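# Move apple from plate onto cutting board and press

## Task

Pick the apple up off the plate and put it down on the exposed wood of the cutting board, far enough from the knife and from every edge of the board, then keep pressing it steadily down against the board for several seconds with no break in the pressure. Shifting the board or the knife ends the attempt as a failure, and so does pressing so hard that the apple is crushed. At the finish nothing may still be in motion, the apple must stay put without the robot being what keeps it there, and anything the robot is touching at the finish must not settle downward by more than about a fingernail's thickness once released.

## Robot and tools

Robot: two arms, left_arm and right_arm, facing each other across a table. Each carries an identical five-finger right hand (not mirrored), so every hand number and axis means the same on both. left_arm's base is on the +y side; the names do not match image sides.

World frame: origin on the table surface halfway between the arm bases, table top at z = 0, +z up. Positions are in metres, orientations as quaternions (w, x, y, z). Reported hand positions can be a little off, more so at long reach.

Hand point: a point fixed to the palm, 0.05 m in front of it, where index pad and thumb tip meet in a pinch. Its +z runs along the straightened fingers (which extend 0.06 to 0.07 m past it), +y points out of the palm, +x points across the palm away from the thumb. The hand spans 0.08 m from the point toward the little finger; toward the thumb 0.02 m with the thumb turned in, up to 0.09 m otherwise. A wrist bracket on the little-finger side sits 0.03 m beyond the point along +y and 0.11 m across; it can collide.

execute_actions(actions): a list of actions, each a table of up to 15 rows; each row lasts one 1/30 s step and a short table repeats its final row to fill 15 steps. Every row is 28 numbers in [-1, 1], always for both arms: left dx, dy, dz, rx, ry, rz, then left little, ring, middle, index, thumb_bend, thumb_turn, force_limit, speed; then the same 14 for the right arm. dx..rz are an offset (not a pose) from the hand point's measured pose at the start of that action (for a call's first action, the last pose reported), expressed in the hand point's own axes; every row refers back to that same start, not to the prior row. 1.0 equals 0.6 m or 180 degrees; rx, ry, rz form a single rotation vector. Each step the commanded pose is clipped to within 100 mm and 16 degrees of the measured one, so large offsets need several actions. Position is favoured over orientation when both cannot be met. Motion lags commands by about 0.17 s. An empty list just returns state and images.

Hand numbers (absolute targets, not offsets): fingers +1 straight, -1 curled into the palm; thumb_bend +1 straight, -1 bent; thumb_turn +1 beside the palm, -1 across in front of it. A pinch is roughly index -0.22, thumb_bend -0.75, thumb_turn -0.57. force_limit maps -1..+1 linearly to about 0..10 N at the fingertip (0..15 N for the thumb motors) and only stops closing. speed maps -1..+1 to near zero..full (full travel in 0.6 s); use -0.9 or lower for a gentle grip. With the thumb fully turned in, a wrap grasp fits objects 0.035 to 0.08 m wide; turn the thumb before arriving. A motor moves only when its target changes by 0.01 or more, then locks. To leave a hand unchanged, resend its last eight numbers (before any, use hand_measured plus hand_force_limit and hand_speed).

move(target, speed, stop_force, blocking): target is one 28-number row as above; its offsets are measured from the pose in the latest result that shows one. Hand points travel straight, all finishing together, 0.5 to 10 s. speed is the top path speed in m/s, 0.002 to 0.5 (default 0.25); rotation limit is twice that in rad/s. stop_force (9 to 40 N, shared by both arms) ends an arm's path when its wrist sensor feels that much extra push against the motion; the arm then backs up two steps and holds. Use it only very slowly, not with rotation, and omit it when lifting away from a surface. Pressure can briefly exceed it. blocking=false returns after 0.5 s (not allowed with stop_force); poll with wait(0). The result adds a move: line (done, off_target, moving, held, contact, fault) plus limits (paced = clipped, held = steps blocked) and distances to target.

wait(seconds): 0 to 10 s, arms keep last command. stop(): brakes a running move. zoom_image(camera, region): camera is cam_low, cam_left_wrist or cam_right_wrist; region [x0, y0, x1, y1] pixels, at most 504 by 504. show_instructions(): reference pages. finished_scene(scene): pass the current scene number; the goal must already hold and persist.

Results: a state line per arm with pose and velocities; Hand target lines; pose unreachable when the clearance check altered a command; step readings, with HELD marking held-back steps; Wrist force and Wrist torque along the end effector axes (noisy, offset up to about 4 N, saturating near 50 N; pressing gives force pointing back into the arm); hand_measured, hand_stopped_by (moving, target, force, stalled, fault), hand_load_n (near 0 means the grip is lost). Images come from cam_low 896x504 and the two 504x504 fisheye wrist cameras, with calibration given.

Avoid: outside force of 150 N or joint torque at its limit (pan, lift, elbow 133 N m; wrists 24.9 N m) causes a 10 s fault stop. Stiff arms fault if targeted even slightly past a firm contact; approach slowly. Keep the arms from striking or pressing each other. Do not crush the apple, nudge the board or knife, or push anything off the table. Motors heat under sustained load: MOTOR HOT at 70 °C, brakes at 85 °C. Loose objects may be jostled occasionally. Release the apple at the end so it rests on its own.

Each tool is called as a command line: name --argument value for each argument, lists and objects as JSON in quotes; but a table of rows of numbers goes row by row, as --pt "numbers of a row", without its own name.

Reference images:

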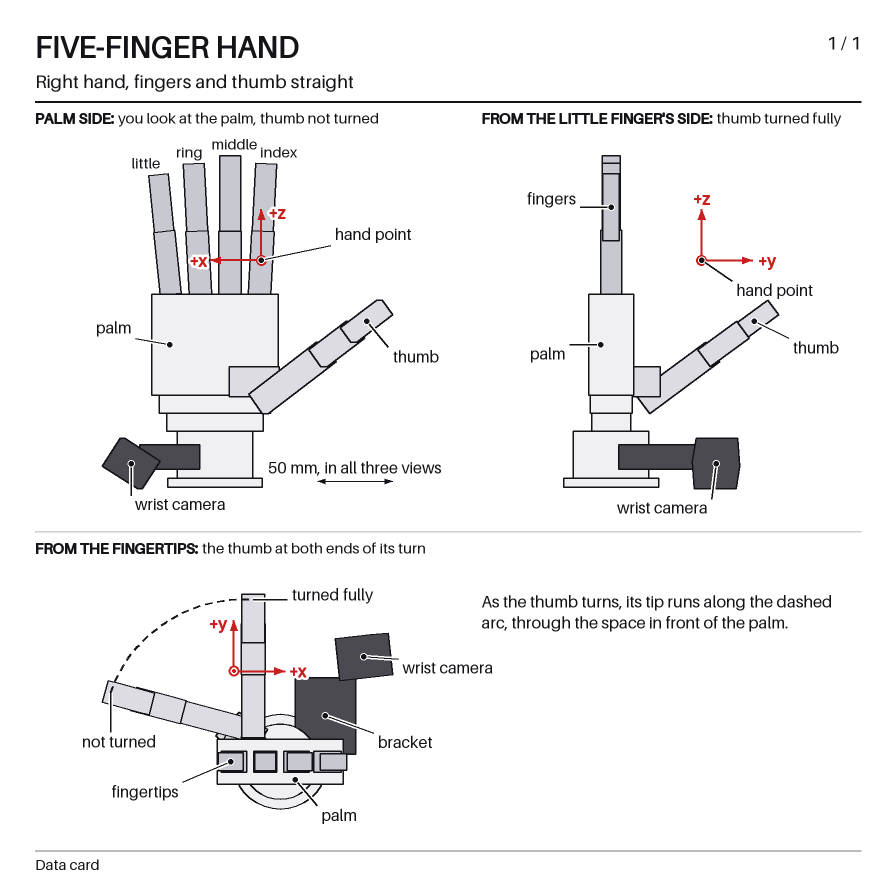

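## Session

execute_actions --actions '[]'

Scene clock: 0.00 s.
left_arm: end_effector_position=(+0.3243, +0.5019, +0.4739) hand_measured=(+1.000, +1.000, +1.000, +1.000, +1.000, +1.000) hand_load_n=(+0.0, +0.0, +0.0, +0.0, +0.0, +0.0) hand_stopped_by=(target, target, target, target, target, target) hand_force_limit=0.00 hand_speed=-0.80 end_effector_quat_wxyz=(+0.005, +0.278, +0.960, -0.004) end_effector_velocity=(+0.000, -0.000, -0.000) end_effector_angular_velocity=(-0.001, -0.000, +0.000) | right_arm: end_effector_position=(+0.1130, -0.2451, +0.4778) hand_measured=(+1.000, +1.000, +1.000, +1.000, +1.000, +1.000) hand_load_n=(+0.0, +0.0, +0.0, +0.0, +0.0, +0.0) hand_stopped_by=(target, target, target, target, target, target) hand_force_limit=0.00 hand_speed=-0.80 end_effector_quat_wxyz=(+0.017, -0.330, +0.944, -0.012) end_effector_velocity=(+0.000, -0.000, -0.000) end_effector_angular_velocity=(-0.001, -0.001, -0.000)
Joint positions: left_arm=[ 0.58  -1.704  1.335  1.927  1.572 -1.908] | right_arm=[-1.167 -1.74   1.345  1.933  1.597 -1.872]
Joint velocities: left_arm=[ 0.001  0.     0.    -0.001  0.     0.   ] | right_arm=[ 0.    -0.     0.    -0.001  0.001  0.   ]
Motor temperatures (°C, as the motors report them): left_arm=[26 23 24 32 30 30] | right_arm=[26 25 24 28 27 33]
Wrist force (N, on the end effector, along its own x y z axes, offset not removed): no reading
Wrist torque (N m, same axes, about the end effector's origin, offset not removed): no reading
Hand target (left_arm): +0.324, +0.502, +0.474; +0.005, +0.278, +0.960, -0.004
Hand target (right_arm): +0.113, -0.245, +0.478; +0.017, -0.330, +0.944, -0.012

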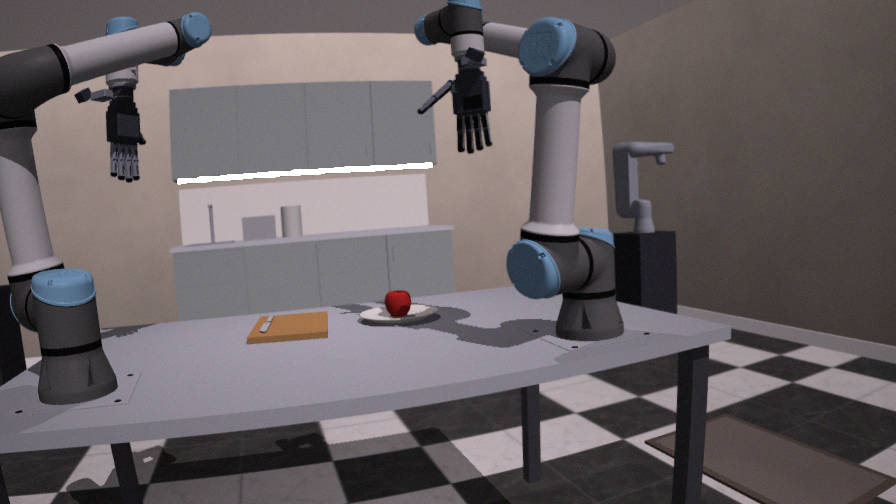

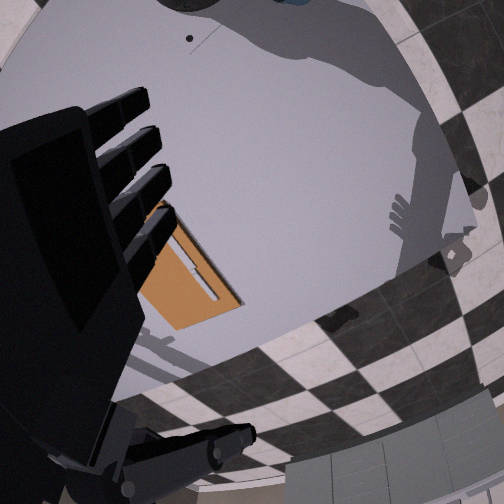

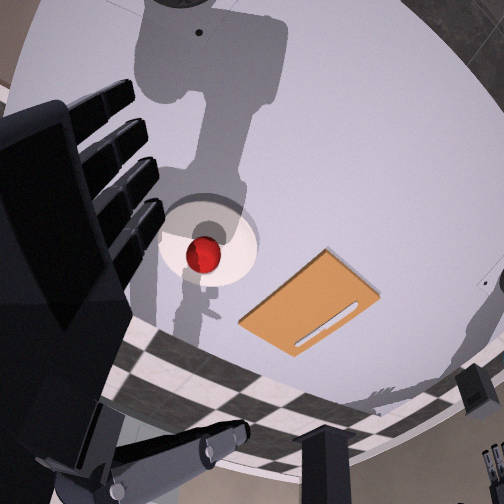

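zoom_image --camera "cam_low" --region '[230, 270, 460, 360]'

zoom_image --camera "cam_right_wrist" --region '[140, 180, 400, 380]'

Region (230, 270, 460, 360) of cam_low's 896x504 image, scaled by 2.191, with more detail than that image has; it fills the top 197 rows of this view, and the rest is white.

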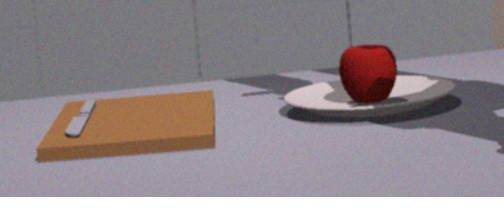

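Region (140, 180, 400, 380) of cam_right_wrist's 504x504 image, scaled by 1.938, with more detail than that image has; it fills the top 388 rows of this view, and the rest is white.

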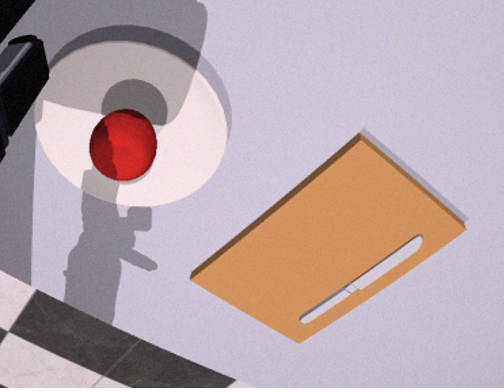

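move --target '[0,0,0,0,0,0, 1,1,1,1,1,1,0,-0.8, -0.4820,-0.2060,0.4987,0.2545,-0.1924,-0.3618, 0.65,0.65,0.65,0.65,1,-1,0,0.3]' --speed 0.4

Scene clock: 122.53 s.
left_arm: end_effector_position=(+0.3243, +0.5019, +0.4739) hand_measured=(+1.000, +1.000, +1.000, +1.000, +1.000, +1.000) hand_load_n=(+0.0, +0.0, +0.0, +0.0, +0.0, +0.0) hand_stopped_by=(target, target, target, target, target, target) hand_force_limit=0.00 hand_speed=-0.80 end_effector_quat_wxyz=(+0.005, +0.278, +0.960, -0.004) end_effector_velocity=(-0.000, +0.000, +0.000) end_effector_angular_velocity=(+0.002, +0.001, +0.000) | right_arm: end_effector_position=(+0.4284, -0.1656, +0.1903) hand_measured=(+0.650, +0.650, +0.650, +0.650, +1.000, -1.000) hand_load_n=(+0.0, +0.0, +0.0, +0.0, +0.0, +0.0) hand_stopped_by=(target, target, target, target, target, target) hand_force_limit=0.00 hand_speed=0.30 end_effector_quat_wxyz=(+0.384, -0.723, +0.507, -0.270) end_effector_velocity=(+0.001, +0.001, -0.002) end_effector_angular_velocity=(+0.002, -0.004, +0.007)
Joint positions: left_arm=[ 0.58  -1.704  1.335  1.927  1.572 -1.908] | right_arm=[-1.185 -1.476  1.795  0.276  1.577 -3.139]
Joint velocities: left_arm=[-0.    -0.    -0.     0.002 -0.    -0.   ] | right_arm=[-0.003  0.002  0.004 -0.01  -0.009 -0.006]
Motor temperatures (°C, as the motors report them): left_arm=[26 23 24 32 30 30] | right_arm=[26 25 24 28 27 33]
Wrist force (N, on the end effector, along its own x y z axes, offset not removed): left_arm=[1.0 -0.5 0.4] | right_arm=[1.5 1.7 -0.1]
Wrist torque (N m, same axes, about the end effector's origin, offset not removed): left_arm=[0.01 0.08 0.19] | right_arm=[0.36 -0.19 -0.01]
Hand target (left_arm): +0.324, +0.502, +0.474; +0.005, +0.278, +0.960, -0.004
Hand target (right_arm): +0.429, -0.165, +0.190; -0.384, +0.723, -0.507, +0.270
Off the commanded pose (left_arm): 0.000 m, 0 deg.
Off the commanded pose (right_arm): 0.000 m, 0 deg.
move: done
camera_calibration (this result's frames):
cam_left_wrist: T_world_to_cam=[[0.604967, 0.793706, -0.0636062, -0.56092], [0.701928, -0.493886, 0.5132, -0.211869], [0.375915, -0.355116, -0.855909, 0.591661], [0, 0, 0, 1]] pos_world=[0.26564, 0.550675, 0.579461]
cam_right_wrist: T_world_to_cam=[[-0.522725, -0.0844234, -0.848311, 0.371989], [-0.667312, 0.659773, 0.345534, 0.337079], [0.530522, 0.746707, -0.401217, 0.0981282], [0, 0, 0, 1]] pos_world=[0.367326, -0.264264, 0.238461]

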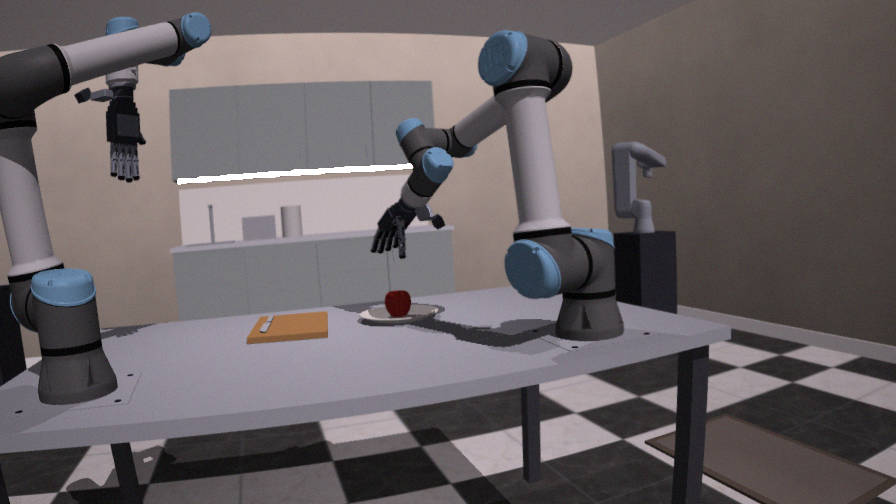

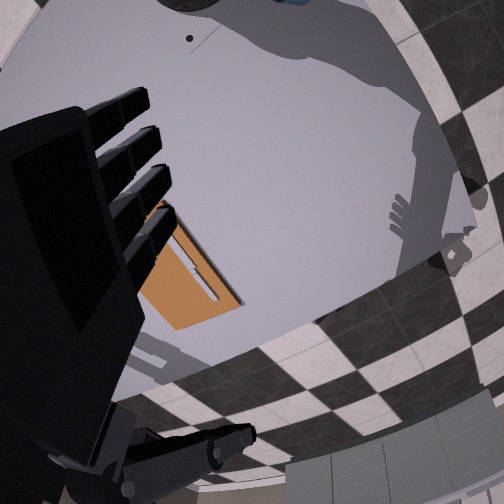

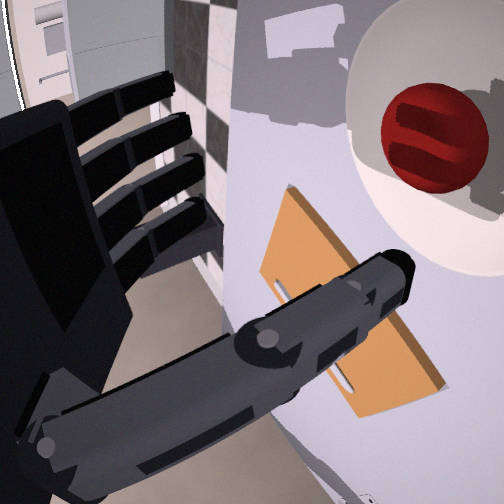

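zoom_image --camera "cam_right_wrist" --region '[340, 40, 504, 240]'

zoom_image --camera "cam_low" --region '[340, 190, 500, 340]'

Region (340, 40, 504, 240) of cam_right_wrist's 504x504 image, scaled by 2.520, with more detail than that image has; it fills the left 413 columns of this view, and the rest is white.

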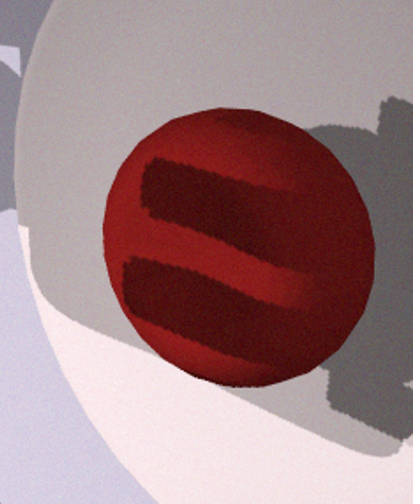

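Region (340, 190, 500, 340) of cam_low's 896x504 image, scaled by 3.150, with more detail than that image has; it fills the top 472 rows of this view, and the rest is white.

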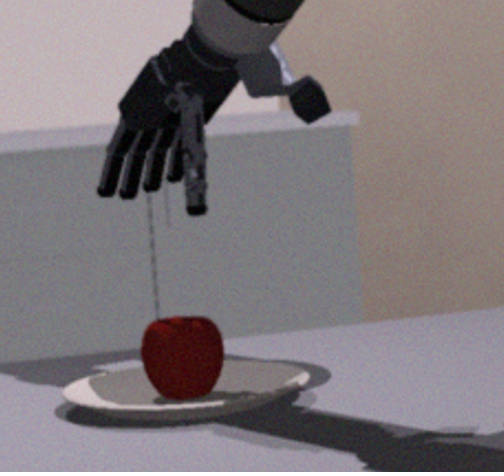

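zoom_image --camera "cam_right_wrist" --region '[220, 160, 480, 440]'

Region (220, 160, 480, 440) of cam_right_wrist's 504x504 image, scaled by 1.800, with more detail than that image has; it fills the left 468 columns of this view, and the rest is white.

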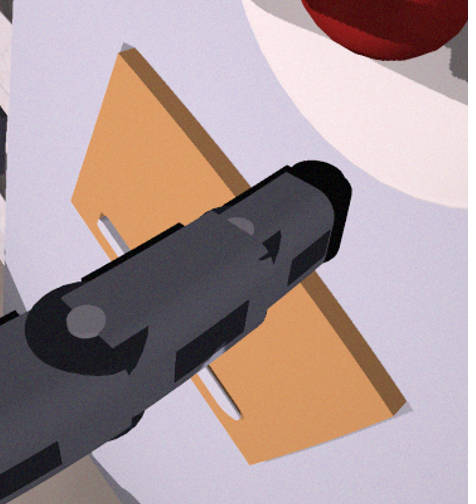

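move --target '[0,0,0,0,0,0, 1,1,1,1,1,1,0,-0.8, 0.0120,0.0987,0.0775,0,0,0, 0.65,0.65,0.65,0.65,1,-1,0,0.3]' --speed 0.2

Scene clock: 243.50 s.
left_arm: end_effector_position=(+0.3243, +0.5019, +0.4739) hand_measured=(+1.000, +1.000, +1.000, +1.000, +1.000, +1.000) hand_load_n=(+0.0, +0.0, +0.0, +0.0, +0.0, +0.0) hand_stopped_by=(target, target, target, target, target, target) hand_force_limit=0.00 hand_speed=-0.80 end_effector_quat_wxyz=(+0.005, +0.278, +0.960, -0.004) end_effector_velocity=(-0.000, +0.000, +0.000) end_effector_angular_velocity=(+0.000, -0.000, -0.000) | right_arm: end_effector_position=(+0.4359, -0.1705, +0.1153) hand_measured=(+0.650, +0.650, +0.650, +0.650, +1.000, -1.000) hand_load_n=(+0.0, +0.0, +0.0, +0.0, +0.0, +0.0) hand_stopped_by=(target, target, target, target, target, target) hand_force_limit=0.00 hand_speed=0.30 end_effector_quat_wxyz=(+0.384, -0.723, +0.507, -0.270) end_effector_velocity=(-0.000, +0.000, -0.002) end_effector_angular_velocity=(+0.000, +0.001, +0.001)
Joint positions: left_arm=[ 0.58  -1.704  1.335  1.927  1.572 -1.908] | right_arm=[-1.205 -1.396  1.911  0.079  1.56  -3.15 ]
Joint velocities: left_arm=[-0.    -0.001 -0.     0.    -0.    -0.   ] | right_arm=[ 0.     0.003  0.002 -0.004 -0.001  0.   ]
Motor temperatures (°C, as the motors report them): left_arm=[26 23 24 32 30 30] | right_arm=[26 25 24 28 27 33]
Wrist force (N, on the end effector, along its own x y z axes, offset not removed): left_arm=[-0.8 -3.5 0.8] | right_arm=[0.4 1.6 0.5]
Wrist torque (N m, same axes, about the end effector's origin, offset not removed): left_arm=[-0.47 -0.01 0.06] | right_arm=[0.26 -0.06 -0.13]
Hand target (left_arm): +0.324, +0.502, +0.474; +0.005, +0.278, +0.960, -0.004
Hand target (right_arm): +0.436, -0.170, +0.115; -0.384, +0.723, -0.507, +0.270
Off the commanded pose (left_arm): 0.000 m, 0 deg.
Off the commanded pose (right_arm): 0.000 m, 0 deg.
move: done
camera_calibration (this result's frames):
cam_left_wrist: T_world_to_cam=[[0.604967, 0.793706, -0.063606, -0.56092], [0.701927, -0.493886, 0.5132, -0.211869], [0.375915, -0.355116, -0.855909, 0.591661], [0, 0, 0, 1]] pos_world=[0.26564, 0.550675, 0.579461]
cam_right_wrist: T_world_to_cam=[[-0.522774, -0.0844309, -0.84828, 0.31195], [-0.667289, 0.65978, 0.345565, 0.371266], [0.530502, 0.7467, -0.401256, 0.0677244], [0, 0, 0, 1]] pos_world=[0.374893, -0.269186, 0.163499]

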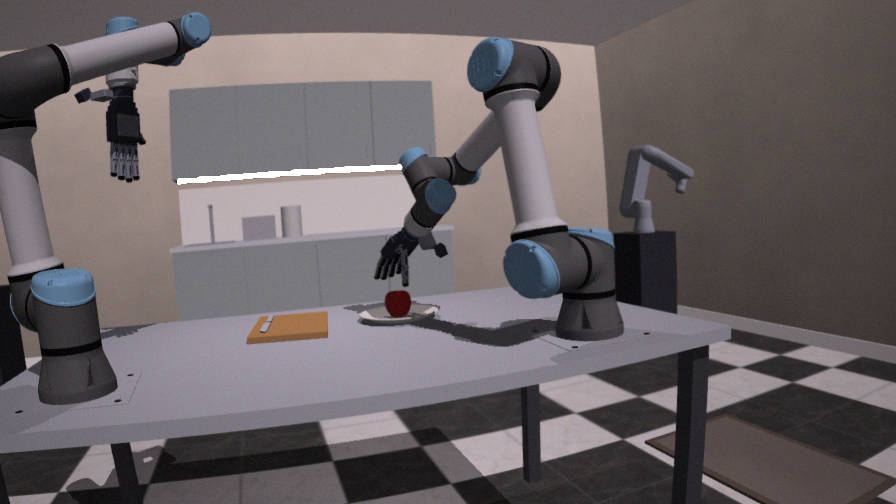

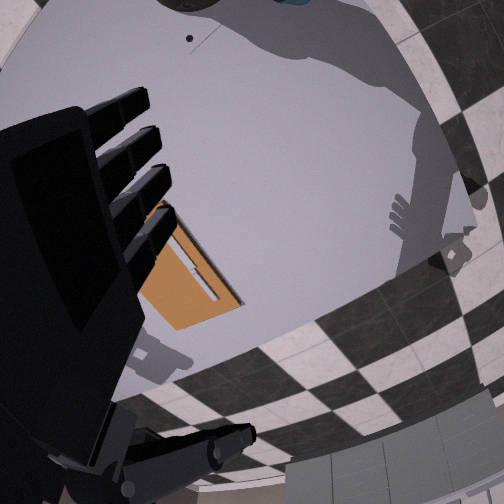

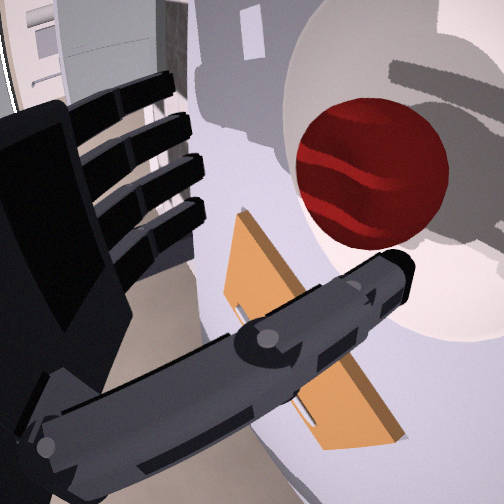

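zoom_image --camera "cam_right_wrist" --region '[270, 70, 480, 320]'

zoom_image --camera "cam_low" --region '[350, 220, 470, 340]'

Region (270, 70, 480, 320) of cam_right_wrist's 504x504 image, scaled by 2.016, with more detail than that image has; it fills the left 423 columns of this view, and the rest is white.

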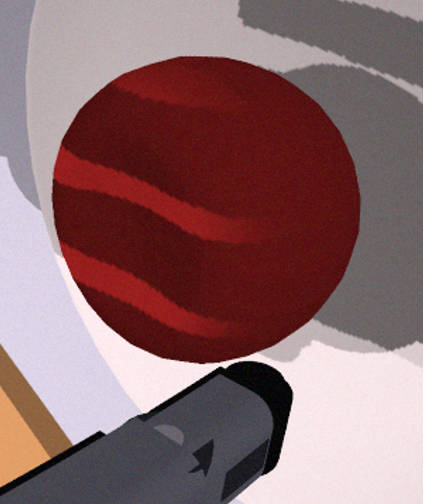

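Region (350, 220, 470, 340) of cam_low's 896x504 image, scaled by 4.200, with more detail than that image has.

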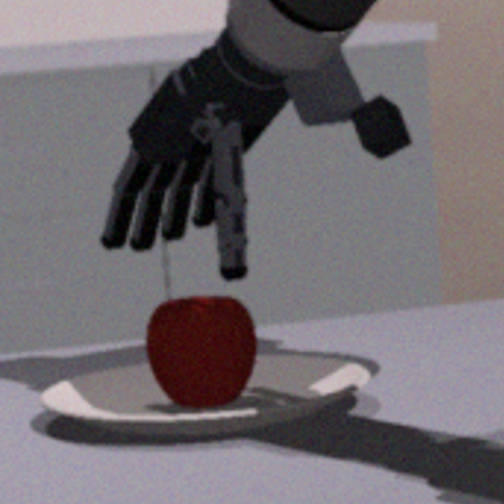

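move --target '[0,0,0,0,0,0, 1,1,1,1,1,1,0,-0.8, 0,0.0757,0.0511,0,0,0, 0.55,0.55,0.55,0.55,1,-1,0,0.0]' --speed 0.12

Scene clock: 303.53 s.
left_arm: end_effector_position=(+0.3243, +0.5019, +0.4739) hand_measured=(+1.000, +1.000, +1.000, +1.000, +1.000, +1.000) hand_load_n=(+0.0, +0.0, +0.0, +0.0, +0.0, +0.0) hand_stopped_by=(target, target, target, target, target, target) hand_force_limit=0.00 hand_speed=-0.80 end_effector_quat_wxyz=(+0.005, +0.278, +0.960, -0.004) end_effector_velocity=(-0.000, +0.000, +0.000) end_effector_angular_velocity=(+0.000, +0.001, +0.000) | right_arm: end_effector_position=(+0.4360, -0.1705, +0.0606) hand_measured=(+0.550, +0.550, +0.550, +0.550, +1.000, -1.000) hand_load_n=(+0.0, +0.0, +0.0, +0.0, +0.0, +0.0) hand_stopped_by=(target, target, target, target, target, target) hand_force_limit=0.00 hand_speed=0.00 end_effector_quat_wxyz=(+0.384, -0.723, +0.507, -0.270) end_effector_velocity=(-0.000, +0.001, -0.002) end_effector_angular_velocity=(+0.002, +0.001, +0.000)
Joint positions: left_arm=[ 0.58  -1.704  1.335  1.927  1.572 -1.908] | right_arm=[-1.205 -1.319  1.98  -0.067  1.56  -3.151]
Joint velocities: left_arm=[-0.    -0.    -0.     0.001  0.001 -0.   ] | right_arm=[ 0.001  0.003  0.002 -0.004 -0.001  0.002]
Motor temperatures (°C, as the motors report them): left_arm=[26 23 24 32 30 30] | right_arm=[26 25 24 28 27 33]
Wrist force (N, on the end effector, along its own x y z axes, offset not removed): left_arm=[-1.3 2.3 1.5] | right_arm=[0.5 2.5 -0.7]
Wrist torque (N m, same axes, about the end effector's origin, offset not removed): left_arm=[0.37 0.01 0.21] | right_arm=[0.57 -0.06 -0.07]
Hand target (left_arm): +0.324, +0.502, +0.474; +0.005, +0.278, +0.960, -0.004
Hand target (right_arm): +0.436, -0.170, +0.060; -0.384, +0.723, -0.507, +0.270
Off the commanded pose (left_arm): 0.000 m, 0 deg.
Off the commanded pose (right_arm): 0.000 m, 0 deg.
move: done
camera_calibration (this result's frames):
cam_left_wrist: T_world_to_cam=[[0.604967, 0.793706, -0.063606, -0.56092], [0.701927, -0.493886, 0.5132, -0.211869], [0.375916, -0.355116, -0.855909, 0.591661], [0, 0, 0, 1]] pos_world=[0.26564, 0.550675, 0.579461]
cam_right_wrist: T_world_to_cam=[[-0.522755, -0.084613, -0.848274, 0.265551], [-0.667398, 0.659712, 0.345484, 0.390227], [0.530384, 0.74674, -0.401338, 0.045836], [0, 0, 0, 1]] pos_world=[0.374944, -0.269196, 0.108838]

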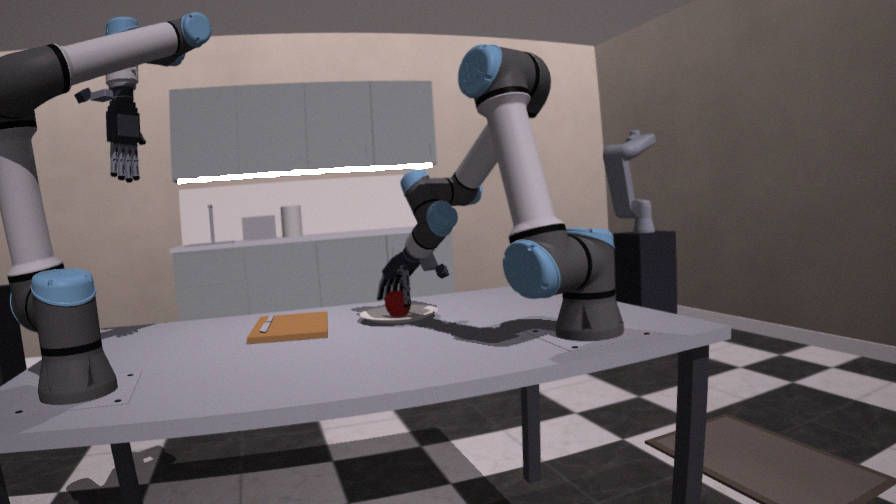

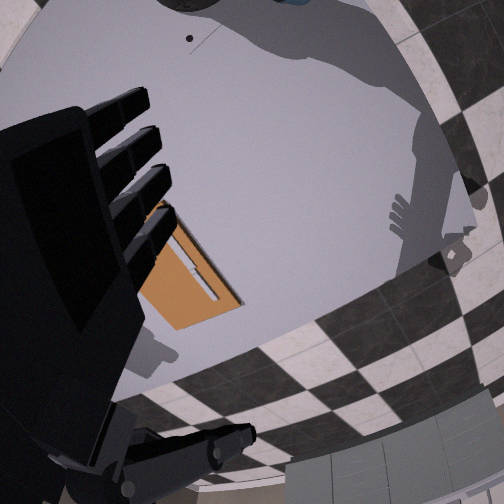

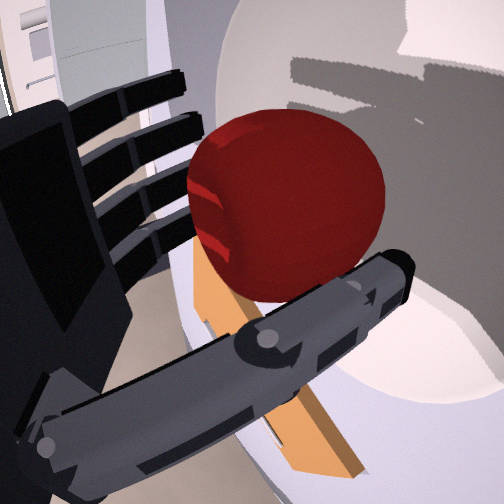

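zoom_image --camera "cam_low" --region '[355, 240, 455, 340]'

zoom_image --camera "cam_right_wrist" --region '[150, 60, 450, 360]'

Region (355, 240, 455, 340) of cam_low's 896x504 image, scaled by 5.040, with more detail than that image has.

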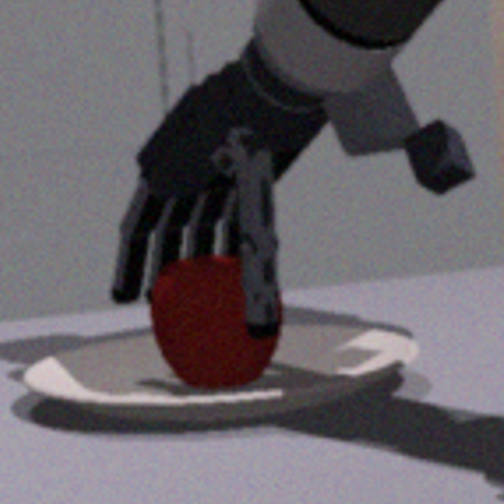

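Region (150, 60, 450, 360) of cam_right_wrist's 504x504 image, scaled by 1.680, with more detail than that image has.

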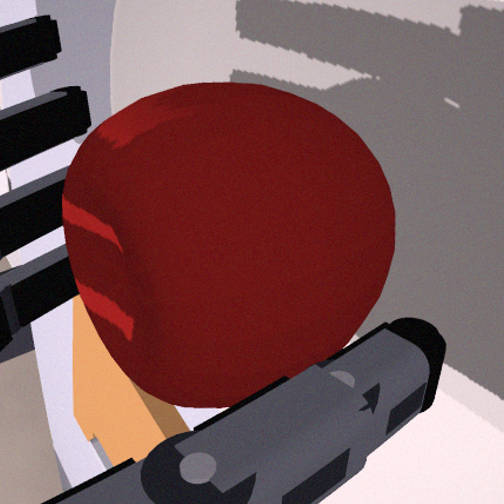

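execute_actions --actions '[[[0,0,0,0,0,0, 1,1,1,1,1,1,0,-0.8, 0.0067,0.0087,0.0139,0,0,0, 0.5,0.5,0.5,0.5,1,-1,-0.2,-0.5]],[[0,0,0,0,0,0, 1,1,1,1,1,1,0,-0.8, 0,0,0,0,0,0, 0.5,0.5,0.5,0.5,1,-1,-0.2,-0.5]]]'

Scene clock: 343.70 s.
left_arm: end_effector_position=(+0.3243, +0.5019, +0.4739) hand_measured=(+1.000, +1.000, +1.000, +1.000, +1.000, +1.000) hand_load_n=(+0.0, +0.0, +0.0, +0.0, +0.0, +0.0) hand_stopped_by=(target, target, target, target, target, target) hand_force_limit=0.00 hand_speed=-0.80 end_effector_quat_wxyz=(+0.005, +0.278, +0.960, -0.004) end_effector_velocity=(-0.000, -0.000, -0.000) end_effector_angular_velocity=(-0.001, -0.000, +0.000) | right_arm: end_effector_position=(+0.4411, -0.1729, +0.0517) hand_measured=(+0.500, +0.500, +0.500, +0.500, +1.000, -1.000) hand_load_n=(+0.0, +0.0, +0.0, +0.0, +0.0, +0.0) hand_stopped_by=(target, target, target, target, target, target) hand_force_limit=-0.20 hand_speed=-0.50 end_effector_quat_wxyz=(+0.384, -0.723, +0.507, -0.270) end_effector_velocity=(-0.000, -0.000, -0.000) end_effector_angular_velocity=(-0.000, +0.000, -0.000)
Joint positions: left_arm=[ 0.58  -1.704  1.335  1.927  1.572 -1.908] | right_arm=[-1.216 -1.3    1.983 -0.089  1.551 -3.157]
Joint velocities: left_arm=[ 0.    -0.     0.    -0.001  0.    -0.   ] | right_arm=[ 0.  0.  0. -0.  0. -0.]
Motor temperatures (°C, as the motors report them): left_arm=[26 23 24 32 30 30] | right_arm=[26 25 24 28 27 33]
Wrist force (N, on the end effector, along its own x y z axes, offset not removed): left_arm=[1.8 -1.0 -1.4] | right_arm=[1.5 1.3 -0.3]
Wrist torque (N m, same axes, about the end effector's origin, offset not removed): left_arm=[-0.02 -0.23 0.27] | right_arm=[0.36 -0.19 -0.13]
Hand target (left_arm): +0.324, +0.502, +0.474; +0.005, +0.278, +0.960, -0.004
Hand target (right_arm): +0.441, -0.173, +0.052; -0.384, +0.723, -0.507, +0.270
Off the commanded pose (left_arm): 0.000 m, 0 deg.
Off the commanded pose (right_arm): 0.000 m, 0 deg.
Step readings (end_effector_position; steps 1 to 15: 1st action; 16 to 30: 2nd action):
0: left_arm (+0.3243, +0.5019, +0.4739) | right_arm (+0.4360, -0.1705, +0.0605)
1: left_arm (+0.3243, +0.5019, +0.4739) | right_arm (+0.4360, -0.1705, +0.0605)
2: left_arm (+0.3243, +0.5019, +0.4739) | right_arm (+0.4365, -0.1707, +0.0596)
4: left_arm (+0.3243, +0.5019, +0.4739) | right_arm (+0.4385, -0.1718, +0.0560)
8: left_arm (+0.3243, +0.5019, +0.4739) | right_arm (+0.4404, -0.1727, +0.0527)
15: left_arm (+0.3243, +0.5019, +0.4739) | right_arm (+0.4411, -0.1729, +0.0517)
16: left_arm (+0.3243, +0.5019, +0.4739) | right_arm (+0.4411, -0.1729, +0.0517)
17: left_arm (+0.3243, +0.5019, +0.4739) | right_arm (+0.4411, -0.1729, +0.0517)
19: left_arm (+0.3243, +0.5019, +0.4739) | right_arm (+0.4411, -0.1729, +0.0517)
23: left_arm (+0.3243, +0.5019, +0.4739) | right_arm (+0.4411, -0.1729, +0.0517)
30: end_effector_position above
camera_calibration (this result's frames):
cam_left_wrist: T_world_to_cam=[[0.604967, 0.793706, -0.063606, -0.56092], [0.701927, -0.493886, 0.5132, -0.211869], [0.375916, -0.355116, -0.855909, 0.591661], [0, 0, 0, 1]] pos_world=[0.26564, 0.550675, 0.579461]
cam_right_wrist: T_world_to_cam=[[-0.52276, -0.0846089, -0.848271, 0.26043], [-0.667396, 0.65971, 0.345492, 0.398302], [0.530381, 0.746742, -0.401338, 0.0413489], [0, 0, 0, 1]] pos_world=[0.380037, -0.271606, 0.0998996]

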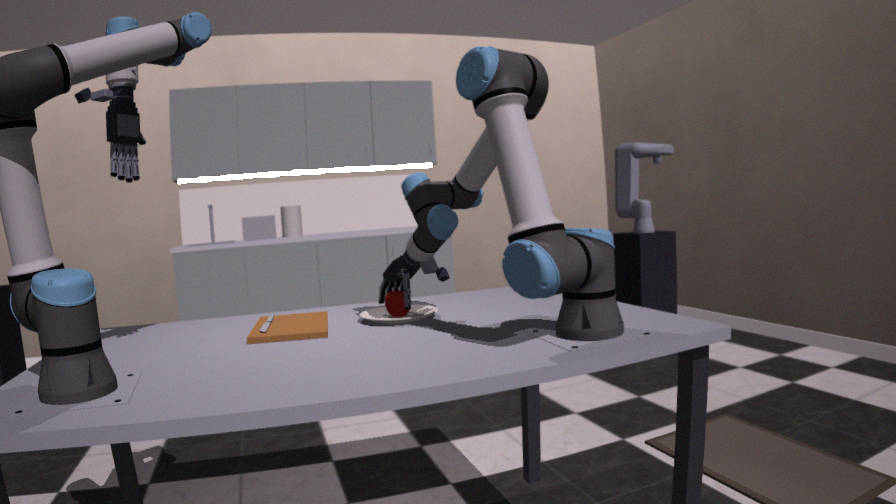

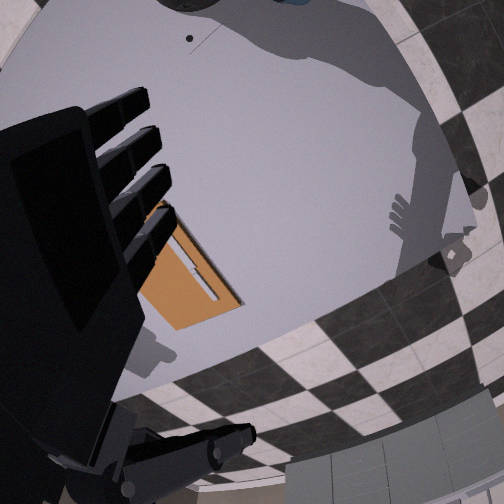

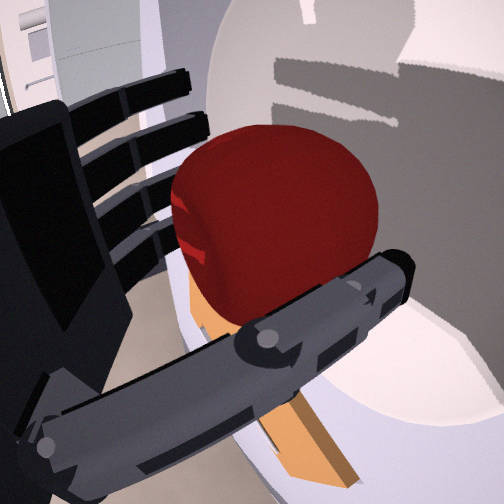

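zoom_image --camera "cam_low" --region '[360, 250, 450, 340]'

Region (360, 250, 450, 340) of cam_low's 896x504 image, scaled by 5.600, with more detail than that image has.

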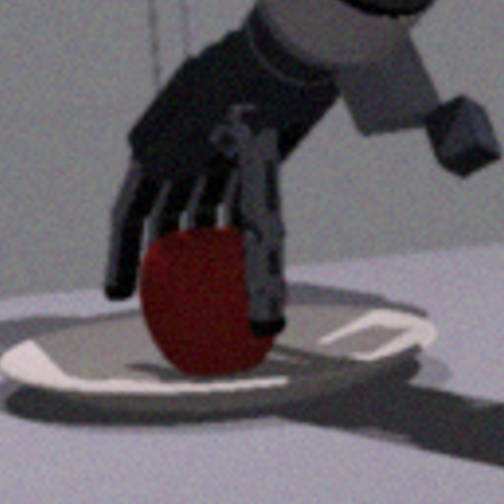

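execute_actions --actions '[[[0,0,0,0,0,0, 1,1,1,1,1,1,0,-0.8, 0,0.0055,0.0037,0,0,0, 0.5,0.5,0.5,0.5,1,-1,-0.2,-0.88]],[[0,0,0,0,0,0, 1,1,1,1,1,1,0,-0.8, 0,0,0,0,0,0, 0.5,-0.1,-0.1,-0.1,0.8,-1,-0.2,-0.88]],[[0,0,0,0,0,0, 1,1,1,1,1,1,0,-0.8, 0,0,0,0,0,0, 0.5,-0.1,-0.1,-0.1,0.8,-1,-0.2,-0.88]],[[0,0,0,0,0,0, 1,1,1,1,1,1,0,-0.8, 0,0,0,0,0,0, 0.5,-0.1,-0.1,-0.1,0.8,-1,-0.2,-0.88]]]'

Scene clock: 364.00 s.
left_arm: end_effector_position=(+0.3243, +0.5019, +0.4739) hand_measured=(+1.000, +1.000, +1.000, +1.000, +1.000, +1.000) hand_load_n=(+0.0, +0.0, +0.0, +0.0, +0.0, +0.0) hand_stopped_by=(target, target, target, target, target, target) hand_force_limit=0.00 hand_speed=-0.80 end_effector_quat_wxyz=(+0.005, +0.278, +0.960, -0.004) end_effector_velocity=(+0.000, -0.000, -0.000) end_effector_angular_velocity=(-0.000, -0.000, +0.000) | right_arm: end_effector_position=(+0.4411, -0.1729, +0.0477) hand_measured=(+0.500, +0.220, +0.220, +0.220, +0.824, -1.000) hand_load_n=(+0.0, +0.0, +0.5, +0.0, +0.0, +0.0) hand_stopped_by=(target, moving, moving, moving, moving, target) hand_force_limit=-0.20 hand_speed=-0.88 end_effector_quat_wxyz=(+0.384, -0.723, +0.507, -0.270) end_effector_velocity=(-0.000, -0.000, -0.000) end_effector_angular_velocity=(-0.000, -0.000, -0.000)
Joint positions: left_arm=[ 0.58  -1.704  1.335  1.927  1.572 -1.908] | right_arm=[-1.216 -1.293  1.987 -0.1    1.551 -3.157]
Joint velocities: left_arm=[ 0.     0.     0.    -0.001  0.     0.   ] | right_arm=[ 0.    -0.     0.     0.     0.001 -0.   ]
Motor temperatures (°C, as the motors report them): left_arm=[26 23 24 32 30 30] | right_arm=[26 25 24 28 27 33]
Wrist force (N, on the end effector, along its own x y z axes, offset not removed): left_arm=[-0.6 -1.5 3.7] | right_arm=[1.4 1.1 0.4]
Wrist torque (N m, same axes, about the end effector's origin, offset not removed): left_arm=[-0.50 0.01 0.08] | right_arm=[0.46 -0.14 -0.18]
Hand target (left_arm): +0.324, +0.502, +0.474; +0.005, +0.278, +0.960, -0.004
Hand target (right_arm): +0.441, -0.173, +0.048; -0.384, +0.723, -0.507, +0.270
Off the commanded pose (left_arm): 0.000 m, 0 deg.
Off the commanded pose (right_arm): 0.000 m, 0 deg.
Step readings (end_effector_position; steps 1 to 15: 1st action; 16 to 30: 2nd action; 31 to 45: 3rd action; 46 to 60: 4th action):
0: left_arm (+0.3243, +0.5019, +0.4739) | right_arm (+0.4410, -0.1729, +0.0517)
1: left_arm (+0.3243, +0.5019, +0.4739) | right_arm (+0.4410, -0.1729, +0.0517)
2: left_arm (+0.3243, +0.5019, +0.4739) | right_arm (+0.4410, -0.1729, +0.0513)
4: left_arm (+0.3243, +0.5019, +0.4739) | right_arm (+0.4410, -0.1729, +0.0498)
8: left_arm (+0.3243, +0.5019, +0.4739) | right_arm (+0.4410, -0.1729, +0.0482)
15: left_arm (+0.3243, +0.5019, +0.4739) | right_arm (+0.4411, -0.1729, +0.0478)
16: left_arm (+0.3243, +0.5019, +0.4739) | right_arm (+0.4411, -0.1729, +0.0477)
17: left_arm (+0.3243, +0.5019, +0.4739) | right_arm (+0.4411, -0.1729, +0.0477)
19: left_arm (+0.3243, +0.5019, +0.4739) | right_arm (+0.4411, -0.1729, +0.0477)
23: left_arm (+0.3243, +0.5019, +0.4739) | right_arm (+0.4411, -0.1729, +0.0477)
30: left_arm (+0.3243, +0.5019, +0.4739) | right_arm (+0.4411, -0.1729, +0.0477)
31: left_arm (+0.3243, +0.5019, +0.4739) | right_arm (+0.4411, -0.1729, +0.0477)
32: left_arm (+0.3243, +0.5019, +0.4739) | right_arm (+0.4411, -0.1729, +0.0477)
34: left_arm (+0.3243, +0.5019, +0.4739) | right_arm (+0.4411, -0.1729, +0.0477)
38: left_arm (+0.3243, +0.5019, +0.4739) | right_arm (+0.4411, -0.1729, +0.0477)
45: left_arm (+0.3243, +0.5019, +0.4739) | right_arm (+0.4411, -0.1729, +0.0477)
46: left_arm (+0.3243, +0.5019, +0.4739) | right_arm (+0.4411, -0.1729, +0.0477)
47: left_arm (+0.3243, +0.5019, +0.4739) | right_arm (+0.4411, -0.1729, +0.0477)
49: left_arm (+0.3243, +0.5019, +0.4739) | right_arm (+0.4411, -0.1729, +0.0477)
53: left_arm (+0.3243, +0.5019, +0.4739) | right_arm (+0.4411, -0.1729, +0.0477)
60: end_effector_position above
camera_calibration (this result's frames):
cam_left_wrist: T_world_to_cam=[[0.604967, 0.793706, -0.0636059, -0.56092], [0.701927, -0.493886, 0.5132, -0.211869], [0.375916, -0.355116, -0.855909, 0.591661], [0, 0, 0, 1]] pos_world=[0.26564, 0.550675, 0.579461]
cam_right_wrist: T_world_to_cam=[[-0.522743, -0.0846045, -0.848282, 0.257074], [-0.667402, 0.65971, 0.345481, 0.399651], [0.53039, 0.746743, -0.401324, 0.039759], [0, 0, 0, 1]] pos_world=[0.380024, -0.271593, 0.0959557]

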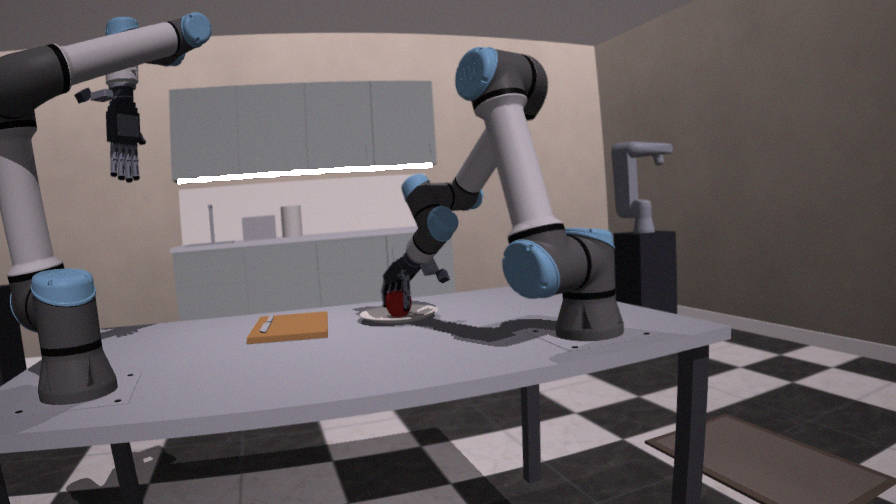

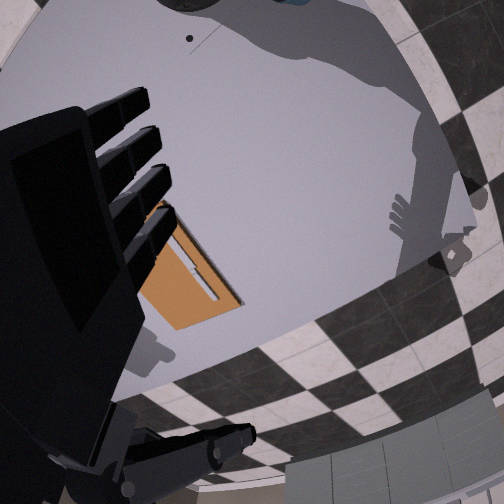

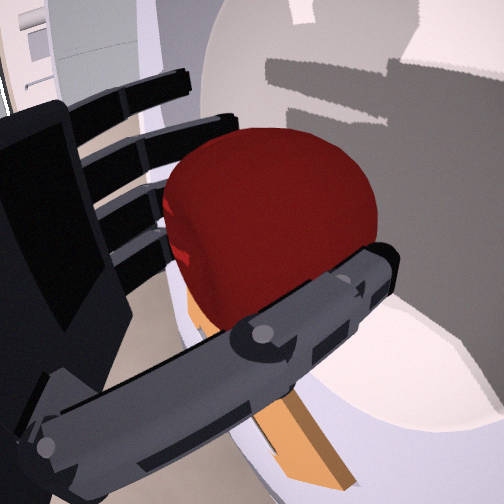

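wait --seconds 1.5

Scene clock: 367.67 s.
left_arm: end_effector_position=(+0.3243, +0.5019, +0.4739) hand_measured=(+1.000, +1.000, +1.000, +1.000, +1.000, +1.000) hand_load_n=(+0.0, +0.0, +0.0, +0.0, +0.0, +0.0) hand_stopped_by=(target, target, target, target, target, target) hand_force_limit=0.00 hand_speed=-0.80 end_effector_quat_wxyz=(+0.005, +0.278, +0.960, -0.004) end_effector_velocity=(-0.000, +0.000, +0.000) end_effector_angular_velocity=(+0.001, +0.000, -0.000) | right_arm: end_effector_position=(+0.4411, -0.1729, +0.0477) hand_measured=(+0.500, +0.076, +0.202, +0.168, +0.810, -1.000) hand_load_n=(+0.0, +4.0, +1.5, +4.0, +7.5, +1.5) hand_stopped_by=(target, force, force, force, force, target) hand_force_limit=-0.20 hand_speed=-0.88 end_effector_quat_wxyz=(+0.384, -0.723, +0.507, -0.270) end_effector_velocity=(-0.000, -0.000, -0.000) end_effector_angular_velocity=(-0.001, +0.001, -0.000)
Joint positions: left_arm=[ 0.58  -1.704  1.335  1.927  1.572 -1.908] | right_arm=[-1.216 -1.293  1.987 -0.1    1.551 -3.157]
Joint velocities: left_arm=[-0.001 -0.    -0.     0.001 -0.    -0.   ] | right_arm=[-0.    -0.     0.001  0.001  0.    -0.   ]
Motor temperatures (°C, as the motors report them): left_arm=[26 23 24 32 30 30] | right_arm=[26 25 24 28 27 33]
Wrist force (N, on the end effector, along its own x y z axes, offset not removed): left_arm=[-0.6 -0.2 -2.6] | right_arm=[1.6 0.5 0.3]
Wrist torque (N m, same axes, about the end effector's origin, offset not removed): left_arm=[0.33 0.04 0.02] | right_arm=[0.39 -0.19 -0.08]
Hand target (left_arm): +0.324, +0.502, +0.474; +0.005, +0.278, +0.960, -0.004
Hand target (right_arm): +0.441, -0.173, +0.048; -0.384, +0.723, -0.507, +0.270
Off the commanded pose (left_arm): 0.000 m, 0 deg.
Off the commanded pose (right_arm): 0.000 m, 0 deg.
wait: 1.50 s; at rest from the start
camera_calibration (this result's frames):
cam_left_wrist: T_world_to_cam=[[0.604967, 0.793706, -0.0636061, -0.56092], [0.701927, -0.493886, 0.5132, -0.211869], [0.375916, -0.355116, -0.855909, 0.591661], [0, 0, 0, 1]] pos_world=[0.26564, 0.550675, 0.579461]
cam_right_wrist: T_world_to_cam=[[-0.522743, -0.0846047, -0.848282, 0.257074], [-0.667403, 0.659709, 0.345481, 0.399651], [0.53039, 0.746743, -0.401324, 0.0397591], [0, 0, 0, 1]] pos_world=[0.380024, -0.271593, 0.0959558]

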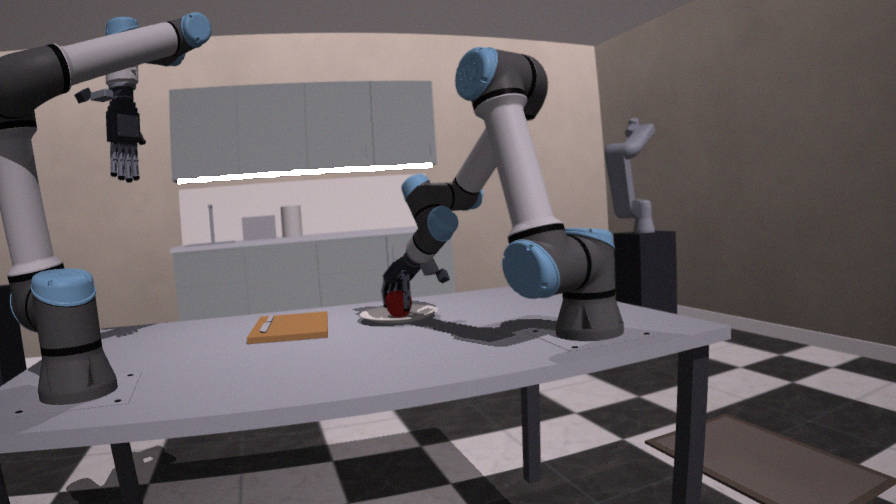

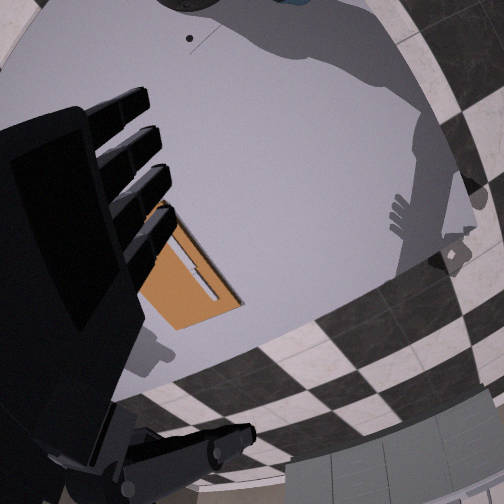

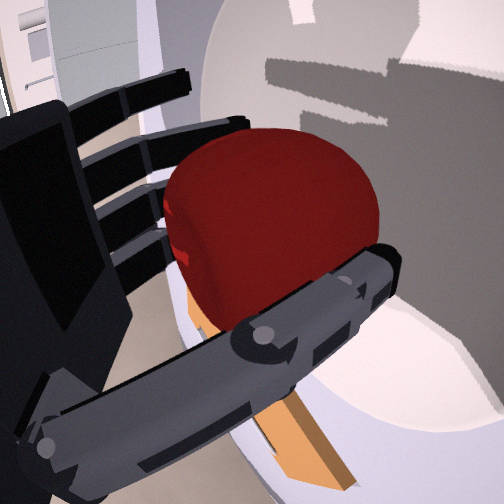

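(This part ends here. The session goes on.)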